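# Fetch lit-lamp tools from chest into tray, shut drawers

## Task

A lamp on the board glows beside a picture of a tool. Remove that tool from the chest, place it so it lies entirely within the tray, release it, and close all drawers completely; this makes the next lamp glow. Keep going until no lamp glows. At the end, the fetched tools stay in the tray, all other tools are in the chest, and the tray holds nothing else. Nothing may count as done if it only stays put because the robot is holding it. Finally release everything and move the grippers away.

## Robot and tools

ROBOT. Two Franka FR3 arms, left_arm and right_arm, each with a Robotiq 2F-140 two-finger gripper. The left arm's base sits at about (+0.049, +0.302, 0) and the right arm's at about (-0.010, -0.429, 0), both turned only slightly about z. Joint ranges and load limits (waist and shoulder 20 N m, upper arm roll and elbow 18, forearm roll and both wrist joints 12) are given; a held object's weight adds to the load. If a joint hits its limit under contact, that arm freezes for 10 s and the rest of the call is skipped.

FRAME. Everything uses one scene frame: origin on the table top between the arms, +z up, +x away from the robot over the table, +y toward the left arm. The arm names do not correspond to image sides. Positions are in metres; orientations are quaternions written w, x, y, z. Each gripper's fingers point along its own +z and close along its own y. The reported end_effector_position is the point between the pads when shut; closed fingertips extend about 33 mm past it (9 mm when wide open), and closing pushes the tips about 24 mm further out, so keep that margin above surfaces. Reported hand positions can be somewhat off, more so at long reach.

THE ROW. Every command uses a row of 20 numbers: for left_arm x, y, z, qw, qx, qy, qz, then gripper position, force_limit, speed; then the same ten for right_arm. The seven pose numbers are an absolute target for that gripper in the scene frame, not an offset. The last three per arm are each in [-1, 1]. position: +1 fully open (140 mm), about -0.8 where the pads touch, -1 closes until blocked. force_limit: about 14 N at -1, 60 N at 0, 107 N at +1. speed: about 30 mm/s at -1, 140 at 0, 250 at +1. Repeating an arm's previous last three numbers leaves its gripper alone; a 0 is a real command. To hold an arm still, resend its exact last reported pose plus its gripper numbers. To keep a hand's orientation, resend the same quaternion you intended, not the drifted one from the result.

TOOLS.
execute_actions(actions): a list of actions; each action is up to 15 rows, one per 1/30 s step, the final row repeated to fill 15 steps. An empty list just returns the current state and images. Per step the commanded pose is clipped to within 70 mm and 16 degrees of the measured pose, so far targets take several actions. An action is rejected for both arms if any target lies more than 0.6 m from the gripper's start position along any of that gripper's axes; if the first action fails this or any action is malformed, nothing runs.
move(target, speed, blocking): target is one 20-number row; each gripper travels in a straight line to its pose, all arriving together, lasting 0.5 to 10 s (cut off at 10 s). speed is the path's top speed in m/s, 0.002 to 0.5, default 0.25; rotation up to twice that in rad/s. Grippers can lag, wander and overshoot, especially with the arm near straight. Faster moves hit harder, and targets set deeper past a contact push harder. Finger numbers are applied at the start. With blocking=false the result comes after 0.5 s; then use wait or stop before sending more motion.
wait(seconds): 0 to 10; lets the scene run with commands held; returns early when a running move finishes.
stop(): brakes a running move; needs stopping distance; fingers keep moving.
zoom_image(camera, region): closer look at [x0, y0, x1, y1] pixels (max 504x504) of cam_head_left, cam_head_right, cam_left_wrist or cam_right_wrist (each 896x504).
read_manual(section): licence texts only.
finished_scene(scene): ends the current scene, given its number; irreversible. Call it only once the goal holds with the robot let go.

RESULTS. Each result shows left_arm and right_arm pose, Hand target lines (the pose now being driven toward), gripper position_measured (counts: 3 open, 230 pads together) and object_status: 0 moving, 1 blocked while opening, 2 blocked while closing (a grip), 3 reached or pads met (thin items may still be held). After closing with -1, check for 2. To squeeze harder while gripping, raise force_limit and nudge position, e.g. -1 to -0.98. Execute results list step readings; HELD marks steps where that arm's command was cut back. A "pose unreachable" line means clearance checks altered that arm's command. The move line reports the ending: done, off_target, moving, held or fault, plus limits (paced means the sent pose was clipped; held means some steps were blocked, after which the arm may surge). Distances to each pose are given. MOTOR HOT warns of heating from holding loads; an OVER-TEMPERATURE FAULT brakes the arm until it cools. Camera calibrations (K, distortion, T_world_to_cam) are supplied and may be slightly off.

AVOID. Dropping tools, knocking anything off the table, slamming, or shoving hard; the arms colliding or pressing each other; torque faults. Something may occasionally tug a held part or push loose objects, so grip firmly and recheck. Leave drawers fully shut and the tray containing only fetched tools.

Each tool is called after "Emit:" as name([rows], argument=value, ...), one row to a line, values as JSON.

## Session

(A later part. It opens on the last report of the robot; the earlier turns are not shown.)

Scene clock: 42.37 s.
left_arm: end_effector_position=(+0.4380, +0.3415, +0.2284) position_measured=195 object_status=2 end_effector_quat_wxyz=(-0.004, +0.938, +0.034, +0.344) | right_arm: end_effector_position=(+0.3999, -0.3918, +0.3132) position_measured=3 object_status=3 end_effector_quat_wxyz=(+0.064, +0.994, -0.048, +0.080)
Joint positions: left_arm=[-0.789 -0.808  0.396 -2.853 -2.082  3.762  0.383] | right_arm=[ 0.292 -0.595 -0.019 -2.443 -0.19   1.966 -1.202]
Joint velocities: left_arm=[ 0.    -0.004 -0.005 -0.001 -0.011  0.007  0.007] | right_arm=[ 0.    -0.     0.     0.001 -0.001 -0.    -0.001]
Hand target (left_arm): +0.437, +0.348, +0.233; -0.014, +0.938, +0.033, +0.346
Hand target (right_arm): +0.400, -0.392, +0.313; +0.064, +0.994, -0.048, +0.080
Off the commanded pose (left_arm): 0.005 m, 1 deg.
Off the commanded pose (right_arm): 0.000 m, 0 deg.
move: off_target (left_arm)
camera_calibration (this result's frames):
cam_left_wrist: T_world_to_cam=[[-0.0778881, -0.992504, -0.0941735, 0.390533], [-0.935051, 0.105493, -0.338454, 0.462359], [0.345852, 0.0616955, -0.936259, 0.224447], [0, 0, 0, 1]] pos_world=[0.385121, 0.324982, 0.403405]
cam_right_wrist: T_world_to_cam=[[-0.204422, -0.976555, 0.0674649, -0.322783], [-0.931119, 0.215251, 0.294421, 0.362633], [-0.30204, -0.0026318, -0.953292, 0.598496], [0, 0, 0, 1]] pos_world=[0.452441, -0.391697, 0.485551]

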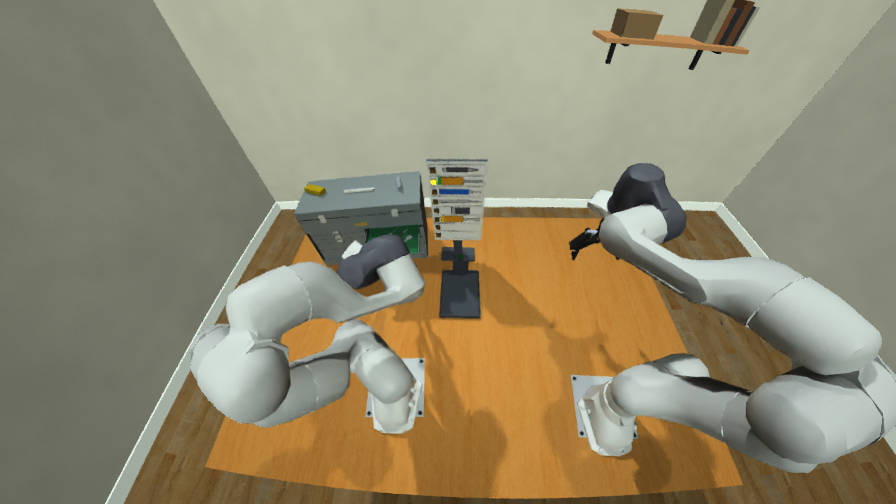

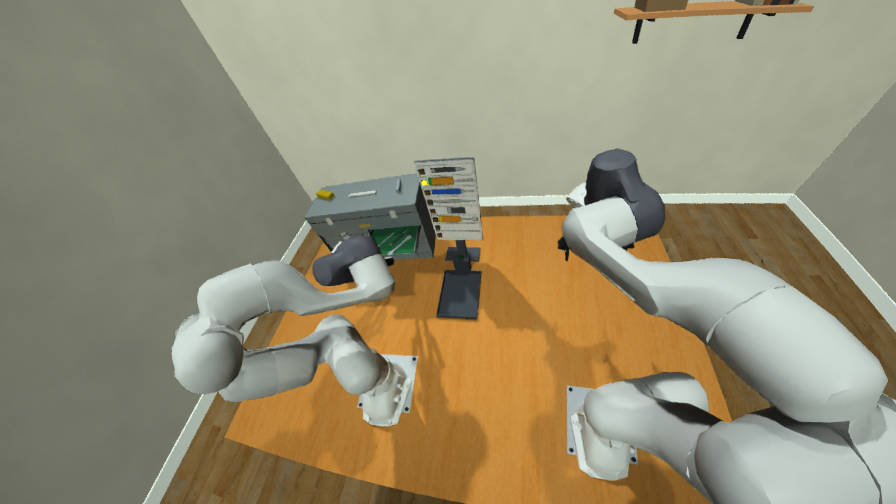

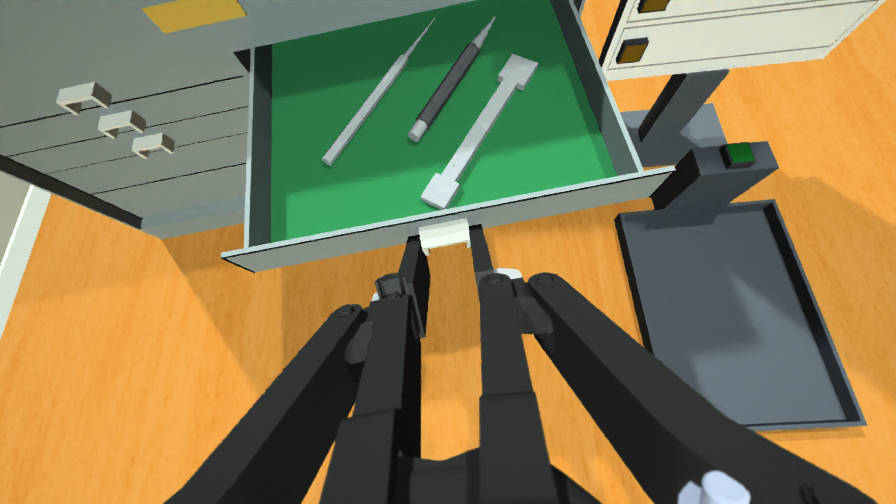

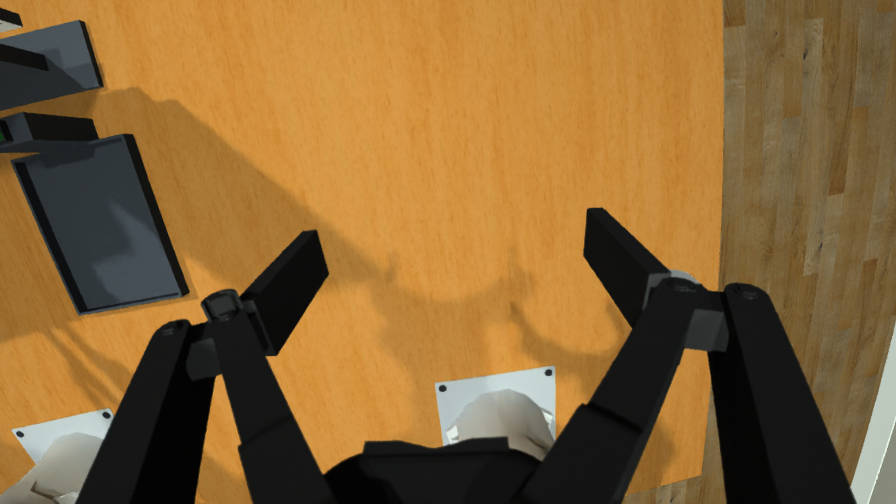

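G: gray scriber, dark punch, wrench. Next F (44 mm lower).

Emit:
move(target=[0.608,0.356,0.228,-0.0119,0.939,0.0328,0.3418,-1,0.5,0,0.4,-0.392,0.313,0.064,0.994,-0.048,0.08,1,0,0], speed=0.1)

Emit:
move(target=[0.605,0.356,0.228,-0.0119,0.939,0.0328,0.3418,-0.2,0.5,0,0.4,-0.392,0.313,0.064,0.994,-0.048,0.08,1,0,0])

Emit:
move(target=[0.605,0.356,0.184,-0.0119,0.939,0.0328,0.3418,-0.2,0.5,0,0.4,-0.392,0.313,0.064,0.994,-0.048,0.08,1,0,0], speed=0.08)

Emit:
move(target=[0.605,0.356,0.184,-0.0119,0.939,0.0328,0.3418,-1,0.5,0,0.4,-0.392,0.313,0.064,0.994,-0.048,0.08,1,0,0])

Emit:
move(target=[0.436,0.343,0.184,-0.0119,0.939,0.0328,0.3418,-1,0.5,0,0.4,-0.392,0.313,0.064,0.994,-0.048,0.08,1,0,0], speed=0.1)

Scene clock: 44.87 s.
left_arm: end_effector_position=(+0.6062, +0.3549, +0.2263) position_measured=195 object_status=2 end_effector_quat_wxyz=(-0.009, +0.939, +0.044, +0.340) | right_arm: end_effector_position=(+0.3999, -0.3918, +0.3132) position_measured=3 object_status=3 end_effector_quat_wxyz=(+0.064, +0.994, -0.048, +0.080)
Joint positions: left_arm=[-1.262 -0.295  1.027 -2.332 -2.141  3.574  0.557] | right_arm=[ 0.292 -0.595 -0.019 -2.443 -0.19   1.966 -1.202]
Joint velocities: left_arm=[-0.128 -0.044  0.118  0.027 -0.001  0.053  0.051] | right_arm=[-0.    -0.001 -0.     0.     0.001 -0.001  0.   ]
Hand target (left_arm): +0.607, +0.353, +0.226; -0.010, +0.940, +0.034, +0.339
Hand target (right_arm): +0.400, -0.392, +0.313; +0.064, +0.994, -0.048, +0.080
Off the commanded pose (left_arm): 0.003 m, 1 deg.
Off the commanded pose (right_arm): 0.000 m, 0 deg.
move: done
camera_calibration (this result's frames):
cam_left_wrist: T_world_to_cam=[[-0.0586066, -0.993663, -0.0959153, 0.405815], [-0.939873, 0.0873051, -0.330177, 0.624976], [0.336459, 0.0707976, -0.939033, 0.16659], [0, 0, 0, 1]] pos_world=[0.55513, 0.336885, 0.40171]
cam_right_wrist: T_world_to_cam=[[-0.204422, -0.976555, 0.0674649, -0.322783], [-0.931119, 0.215251, 0.294421, 0.362633], [-0.30204, -0.00263178, -0.953291, 0.598496], [0, 0, 0, 1]] pos_world=[0.452441, -0.391697, 0.485551]

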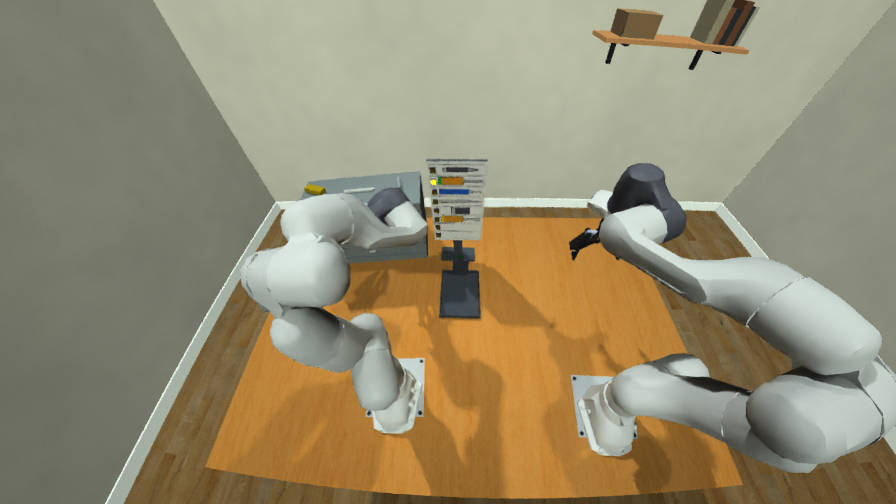

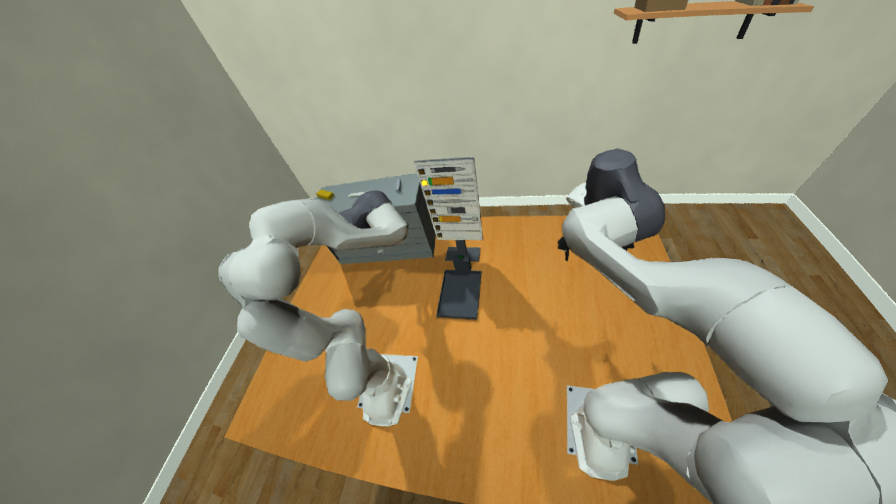

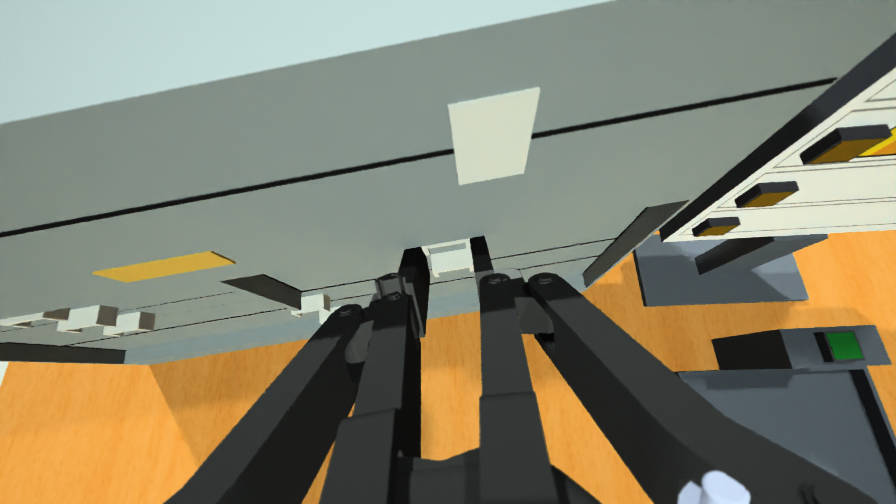

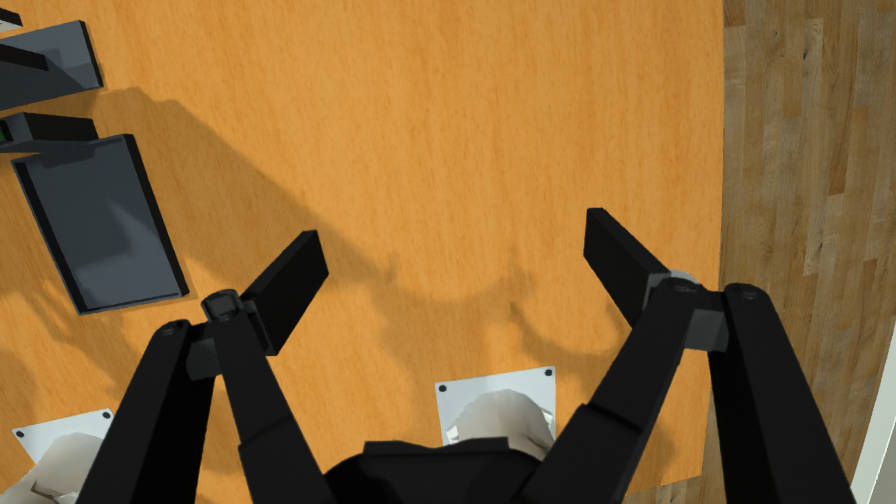

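Scene clock: 45.57 s.
left_arm: end_effector_position=(+0.6054, +0.3548, +0.2275) position_measured=154 object_status=3 end_effector_quat_wxyz=(-0.009, +0.939, +0.037, +0.342) | right_arm: end_effector_position=(+0.3999, -0.3918, +0.3132) position_measured=3 object_status=3 end_effector_quat_wxyz=(+0.064, +0.994, -0.048, +0.080)
Joint positions: left_arm=[-1.251 -0.305  1.014 -2.34  -2.128  3.575  0.558] | right_arm=[ 0.292 -0.595 -0.019 -2.443 -0.19   1.966 -1.202]
Joint velocities: left_arm=[ 0.004 -0.    -0.005 -0.004  0.008 -0.001  0.   ] | right_arm=[ 0.    -0.     0.     0.001 -0.001 -0.     0.   ]
Hand target (left_arm): +0.605, +0.356, +0.228; -0.012, +0.939, +0.033, +0.342
Hand target (right_arm): +0.400, -0.392, +0.313; +0.064, +0.994, -0.048, +0.080
Off the commanded pose (left_arm): 0.001 m, 1 deg.
Off the commanded pose (right_arm): 0.000 m, 0 deg.
move: done
camera_calibration (this result's frames):
cam_left_wrist: T_world_to_cam=[[-0.0695085, -0.992414, -0.101408, 0.41323], [-0.937754, 0.0996752, -0.332688, 0.619514], [0.340272, 0.0719708, -0.937569, 0.164995], [0, 0, 0, 1]] pos_world=[0.553532, 0.33647, 0.402704]
cam_right_wrist: T_world_to_cam=[[-0.204422, -0.976555, 0.0674649, -0.322783], [-0.93112, 0.21525, 0.294421, 0.362633], [-0.30204, -0.00263187, -0.953292, 0.598496], [0, 0, 0, 1]] pos_world=[0.452441, -0.391697, 0.485551]

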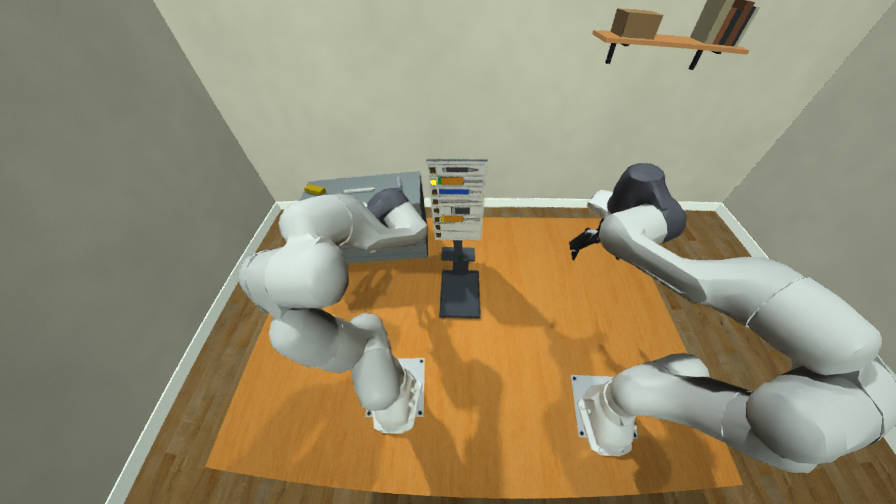

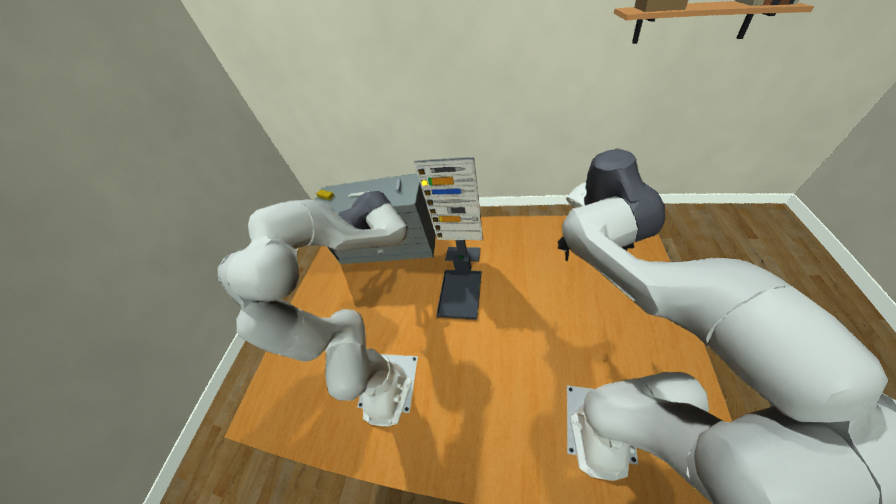

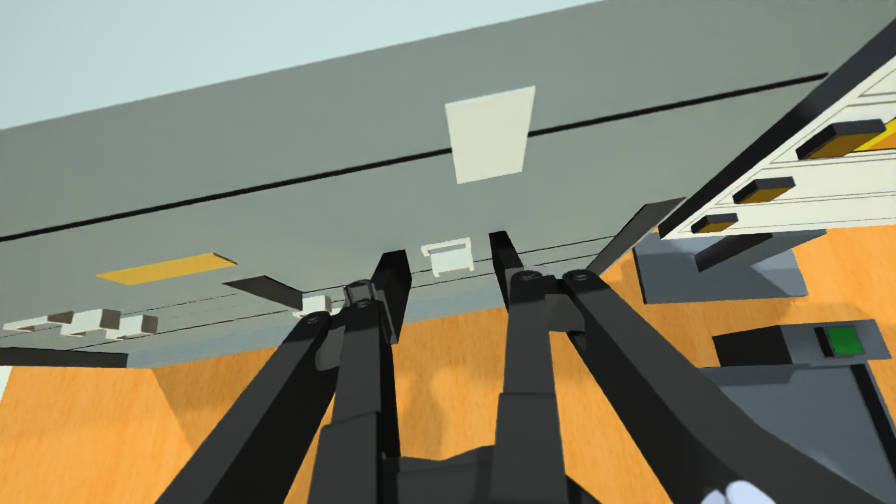

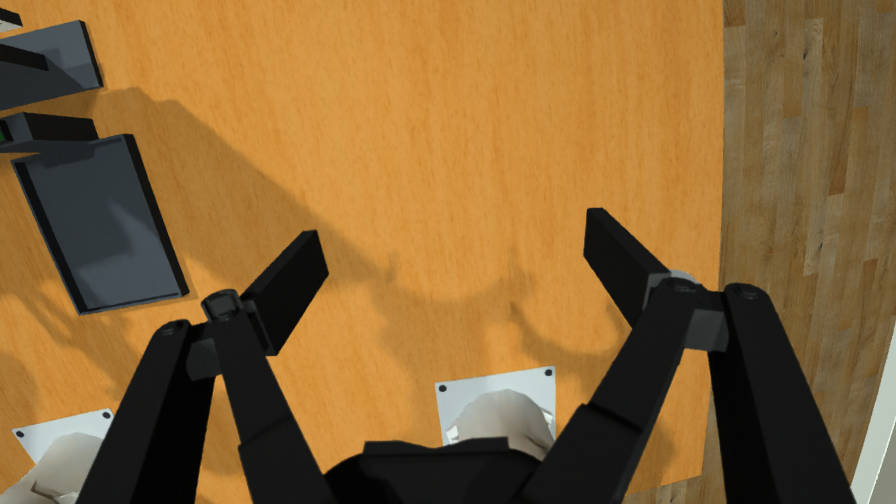

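Scene clock: 46.70 s.
left_arm: end_effector_position=(+0.6055, +0.3580, +0.1869) position_measured=154 object_status=3 end_effector_quat_wxyz=(-0.016, +0.940, +0.027, +0.339) | right_arm: end_effector_position=(+0.3999, -0.3918, +0.3132) position_measured=3 object_status=3 end_effector_quat_wxyz=(+0.064, +0.994, -0.048, +0.080)
Joint positions: left_arm=[-1.097 -0.155  0.911 -2.402 -2.115  3.405  0.499] | right_arm=[ 0.292 -0.595 -0.019 -2.443 -0.19   1.966 -1.202]
Joint velocities: left_arm=[ 0.156  0.024 -0.151 -0.01  -0.    -0.042 -0.022] | right_arm=[ 0.     0.001 -0.001  0.001 -0.001 -0.     0.001]
Hand target (left_arm): +0.606, +0.356, +0.185; -0.011, +0.940, +0.032, +0.340
Hand target (right_arm): +0.400, -0.392, +0.313; +0.064, +0.994, -0.048, +0.080
Off the commanded pose (left_arm): 0.004 m, 1 deg.
Off the commanded pose (right_arm): 0.000 m, 0 deg.
move: off_target (left_arm)
camera_calibration (this result's frames):
cam_left_wrist: T_world_to_cam=[[-0.0850953, -0.989072, -0.120398, 0.424117], [-0.938159, 0.120235, -0.324656, 0.597192], [0.335584, 0.085326, -0.938138, 0.124765], [0, 0, 0, 1]] pos_world=[0.554482, 0.337033, 0.361992]
cam_right_wrist: T_world_to_cam=[[-0.204422, -0.976555, 0.0674648, -0.322783], [-0.931119, 0.215251, 0.294421, 0.362633], [-0.30204, -0.00263178, -0.953292, 0.598496], [0, 0, 0, 1]] pos_world=[0.452441, -0.391697, 0.485551]

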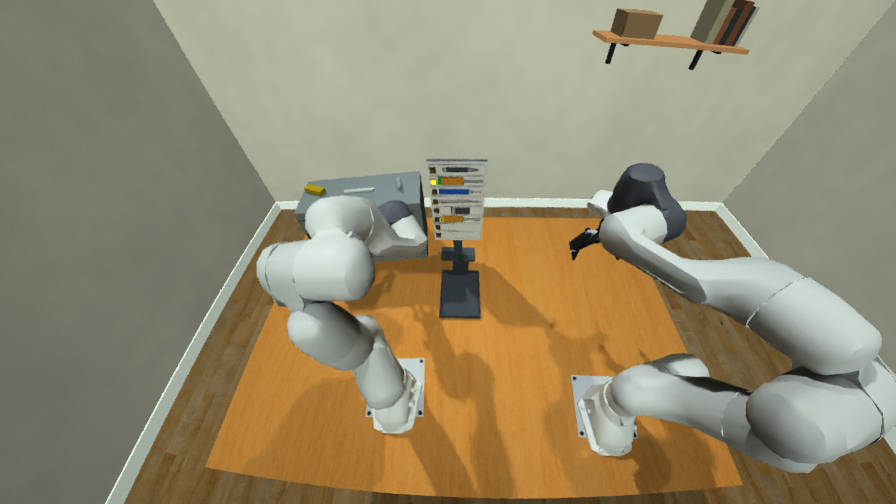

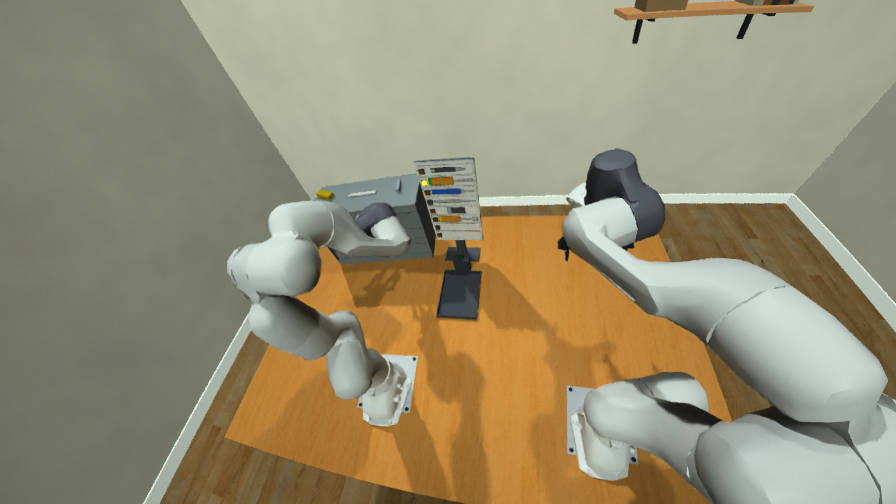

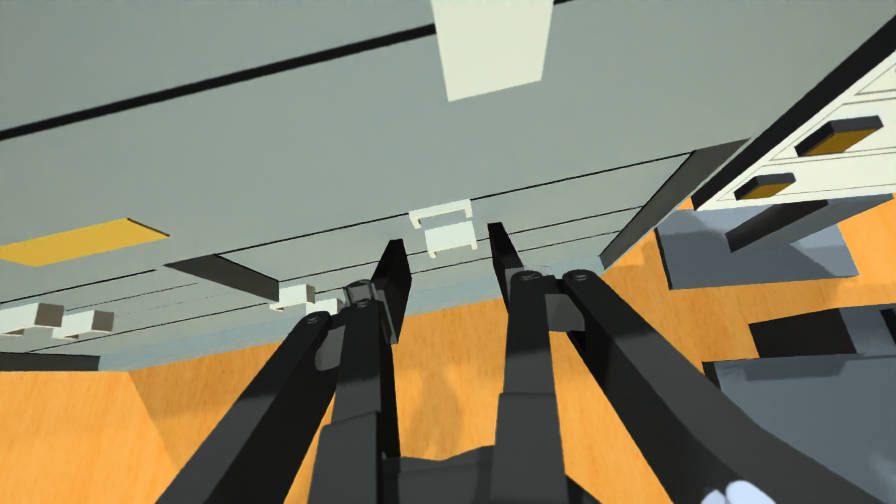

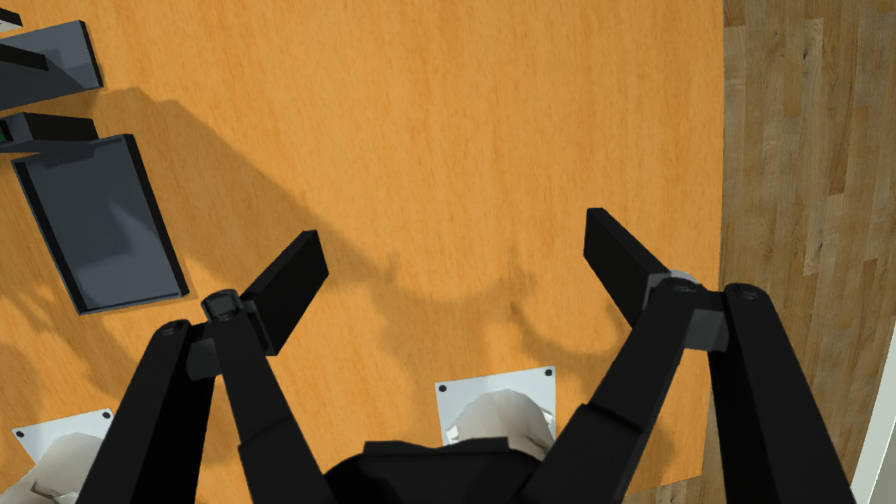

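Scene clock: 47.40 s.
left_arm: end_effector_position=(+0.6060, +0.3555, +0.1874) position_measured=196 object_status=2 end_effector_quat_wxyz=(-0.014, +0.939, +0.027, +0.342) | right_arm: end_effector_position=(+0.3999, -0.3918, +0.3132) position_measured=3 object_status=3 end_effector_quat_wxyz=(+0.064, +0.994, -0.048, +0.080)
Joint positions: left_arm=[-1.047 -0.15   0.86  -2.406 -2.118  3.394  0.493] | right_arm=[ 0.292 -0.595 -0.019 -2.443 -0.19   1.966 -1.202]
Joint velocities: left_arm=[ 0.073  0.011 -0.071 -0.004 -0.006 -0.013 -0.005] | right_arm=[-0.001 -0.    -0.003  0.001 -0.001  0.001  0.001]
Hand target (left_arm): +0.605, +0.356, +0.184; -0.011, +0.940, +0.033, +0.340
Hand target (right_arm): +0.400, -0.392, +0.313; +0.064, +0.994, -0.048, +0.080
Off the commanded pose (left_arm): 0.004 m, 1 deg.
Off the commanded pose (right_arm): 0.000 m, 0 deg.
move: off_target (left_arm)
camera_calibration (this result's frames):
cam_left_wrist: T_world_to_cam=[[-0.0850018, -0.989565, -0.116341, 0.421077], [-0.936424, 0.119233, -0.32999, 0.598444], [0.340418, 0.0808943, -0.936788, 0.123685], [0, 0, 0, 1]] pos_world=[0.554085, 0.335323, 0.362335]
cam_right_wrist: T_world_to_cam=[[-0.204422, -0.976555, 0.0674648, -0.322783], [-0.931119, 0.215251, 0.294421, 0.362633], [-0.30204, -0.00263165, -0.953292, 0.598496], [0, 0, 0, 1]] pos_world=[0.452441, -0.391697, 0.485551]

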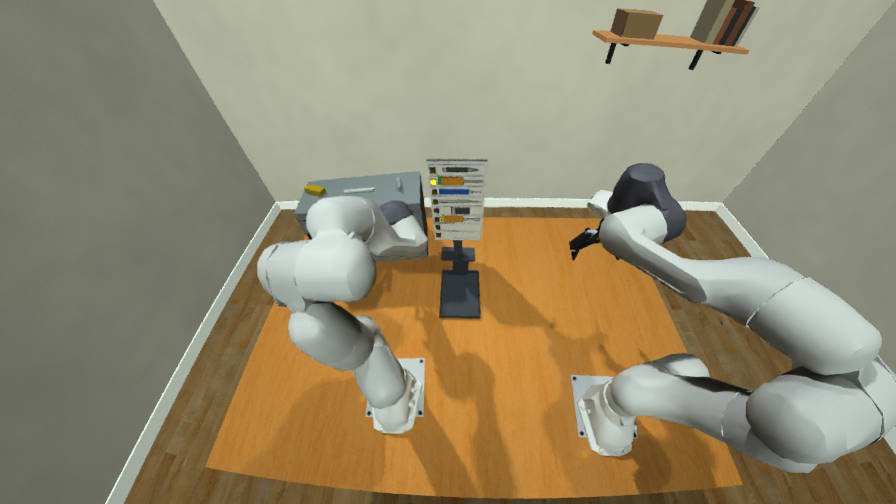

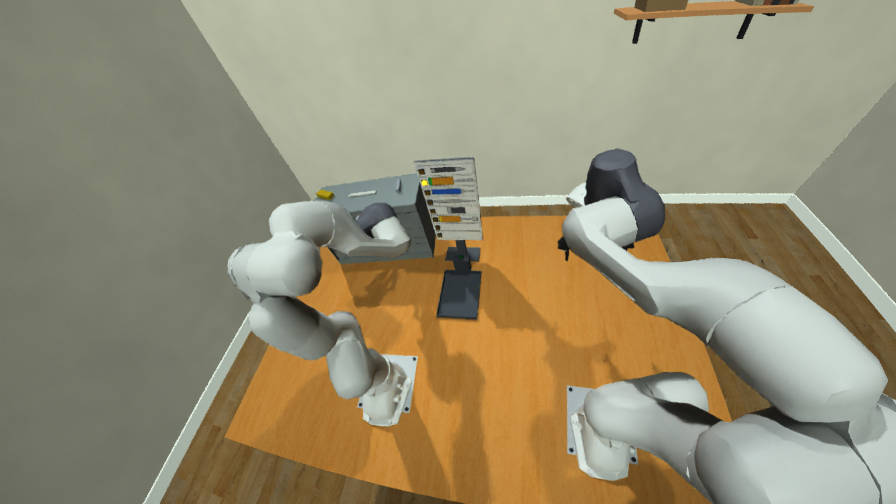

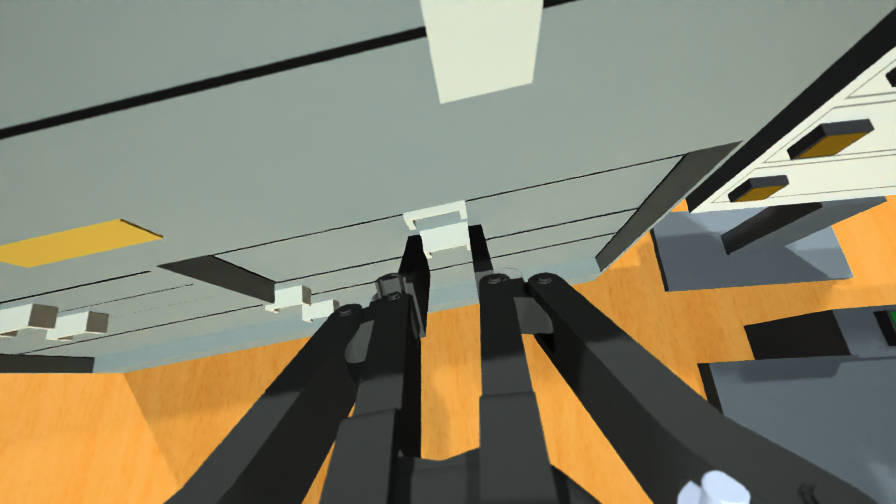

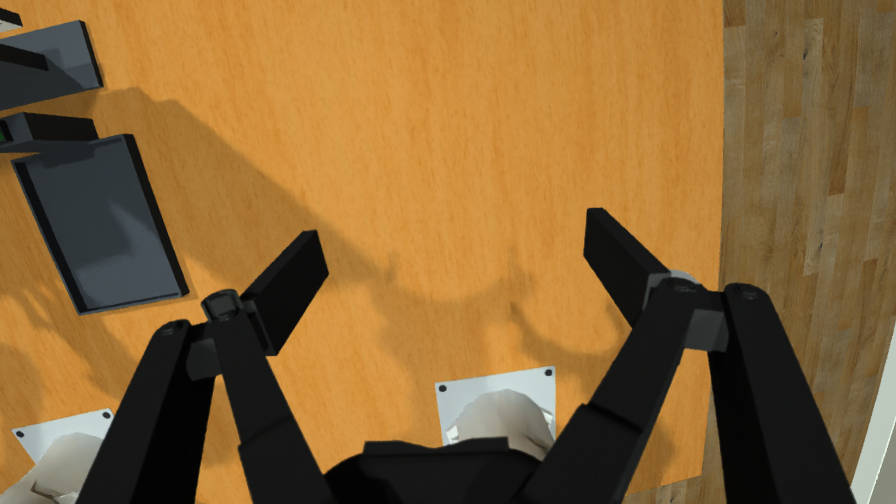

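Scene clock: 49.57 s.
left_arm: end_effector_position=(+0.4421, +0.3423, +0.1885) position_measured=196 object_status=2 end_effector_quat_wxyz=(-0.011, +0.936, +0.027, +0.350) | right_arm: end_effector_position=(+0.3999, -0.3918, +0.3132) position_measured=3 object_status=3 end_effector_quat_wxyz=(+0.064, +0.994, -0.048, +0.080)
Joint positions: left_arm=[-0.452 -0.664  0.122 -2.935 -2.091  3.474  0.326] | right_arm=[ 0.292 -0.595 -0.019 -2.443 -0.19   1.966 -1.202]
Joint velocities: left_arm=[-0.012 -0.003  0.006 -0.001 -0.001  0.014  0.001] | right_arm=[ 0.001 -0.001  0.001 -0.001 -0.    -0.    -0.002]
Hand target (left_arm): +0.437, +0.346, +0.185; -0.015, +0.938, +0.032, +0.345
Hand target (right_arm): +0.400, -0.392, +0.313; +0.064, +0.994, -0.048, +0.080
Off the commanded pose (left_arm): 0.008 m, 1 deg.
Off the commanded pose (right_arm): 0.000 m, 0 deg.
move: off_target (left_arm)
camera_calibration (this result's frames):
cam_left_wrist: T_world_to_cam=[[-0.085992, -0.989735, -0.114151, 0.394324], [-0.929771, 0.120887, -0.347724, 0.446775], [0.357953, 0.076233, -0.930622, 0.174307], [0, 0, 0, 1]] pos_world=[0.386914, 0.322979, 0.362581]
cam_right_wrist: T_world_to_cam=[[-0.204422, -0.976555, 0.0674649, -0.322783], [-0.931119, 0.215251, 0.294421, 0.362633], [-0.30204, -0.0026318, -0.953292, 0.598496], [0, 0, 0, 1]] pos_world=[0.452441, -0.391697, 0.485551]

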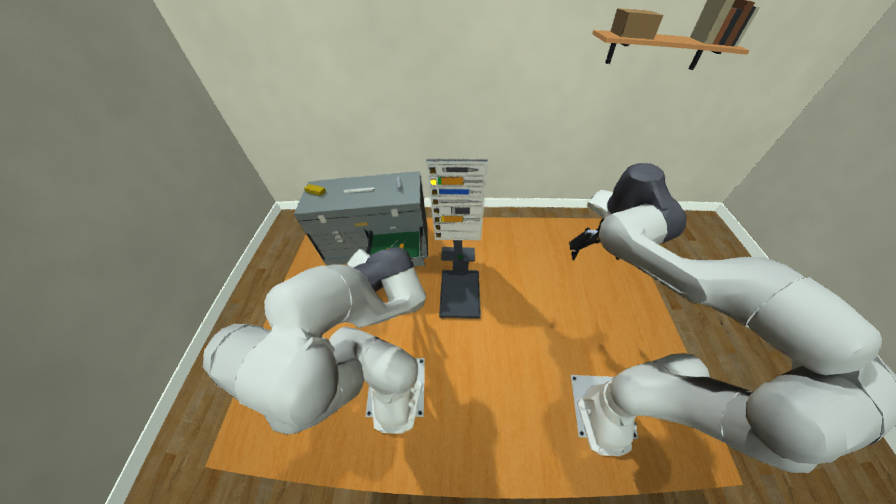

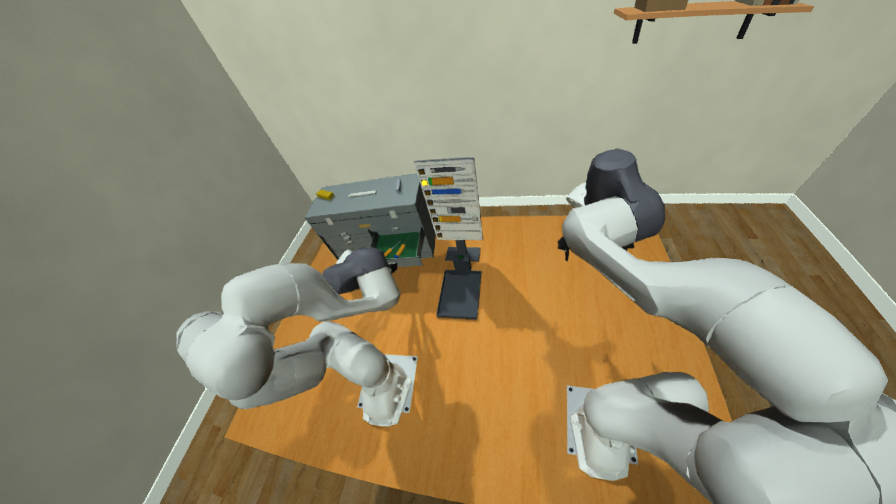

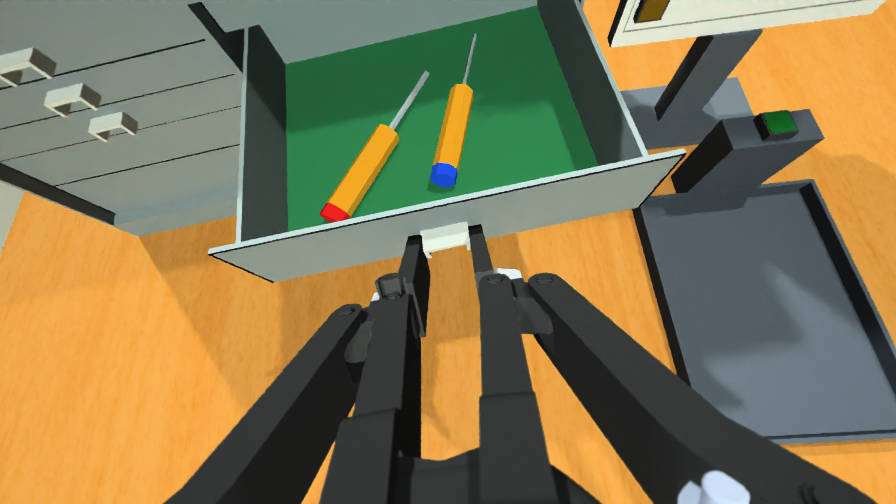

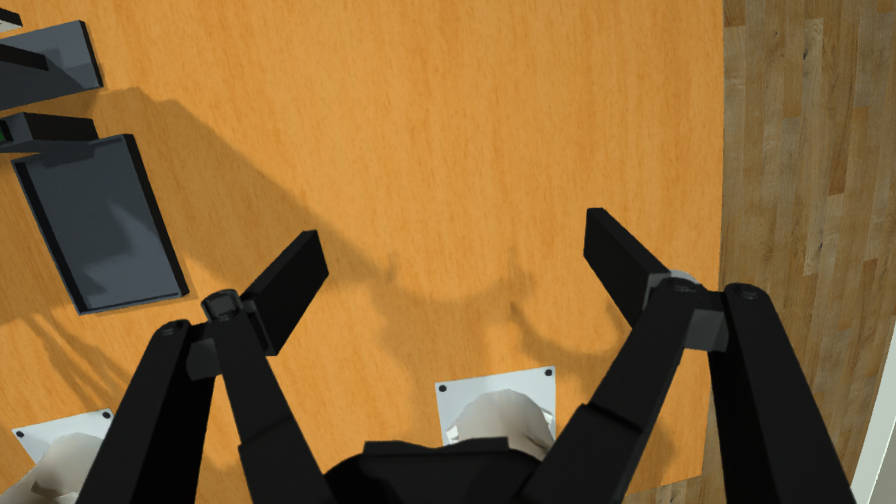

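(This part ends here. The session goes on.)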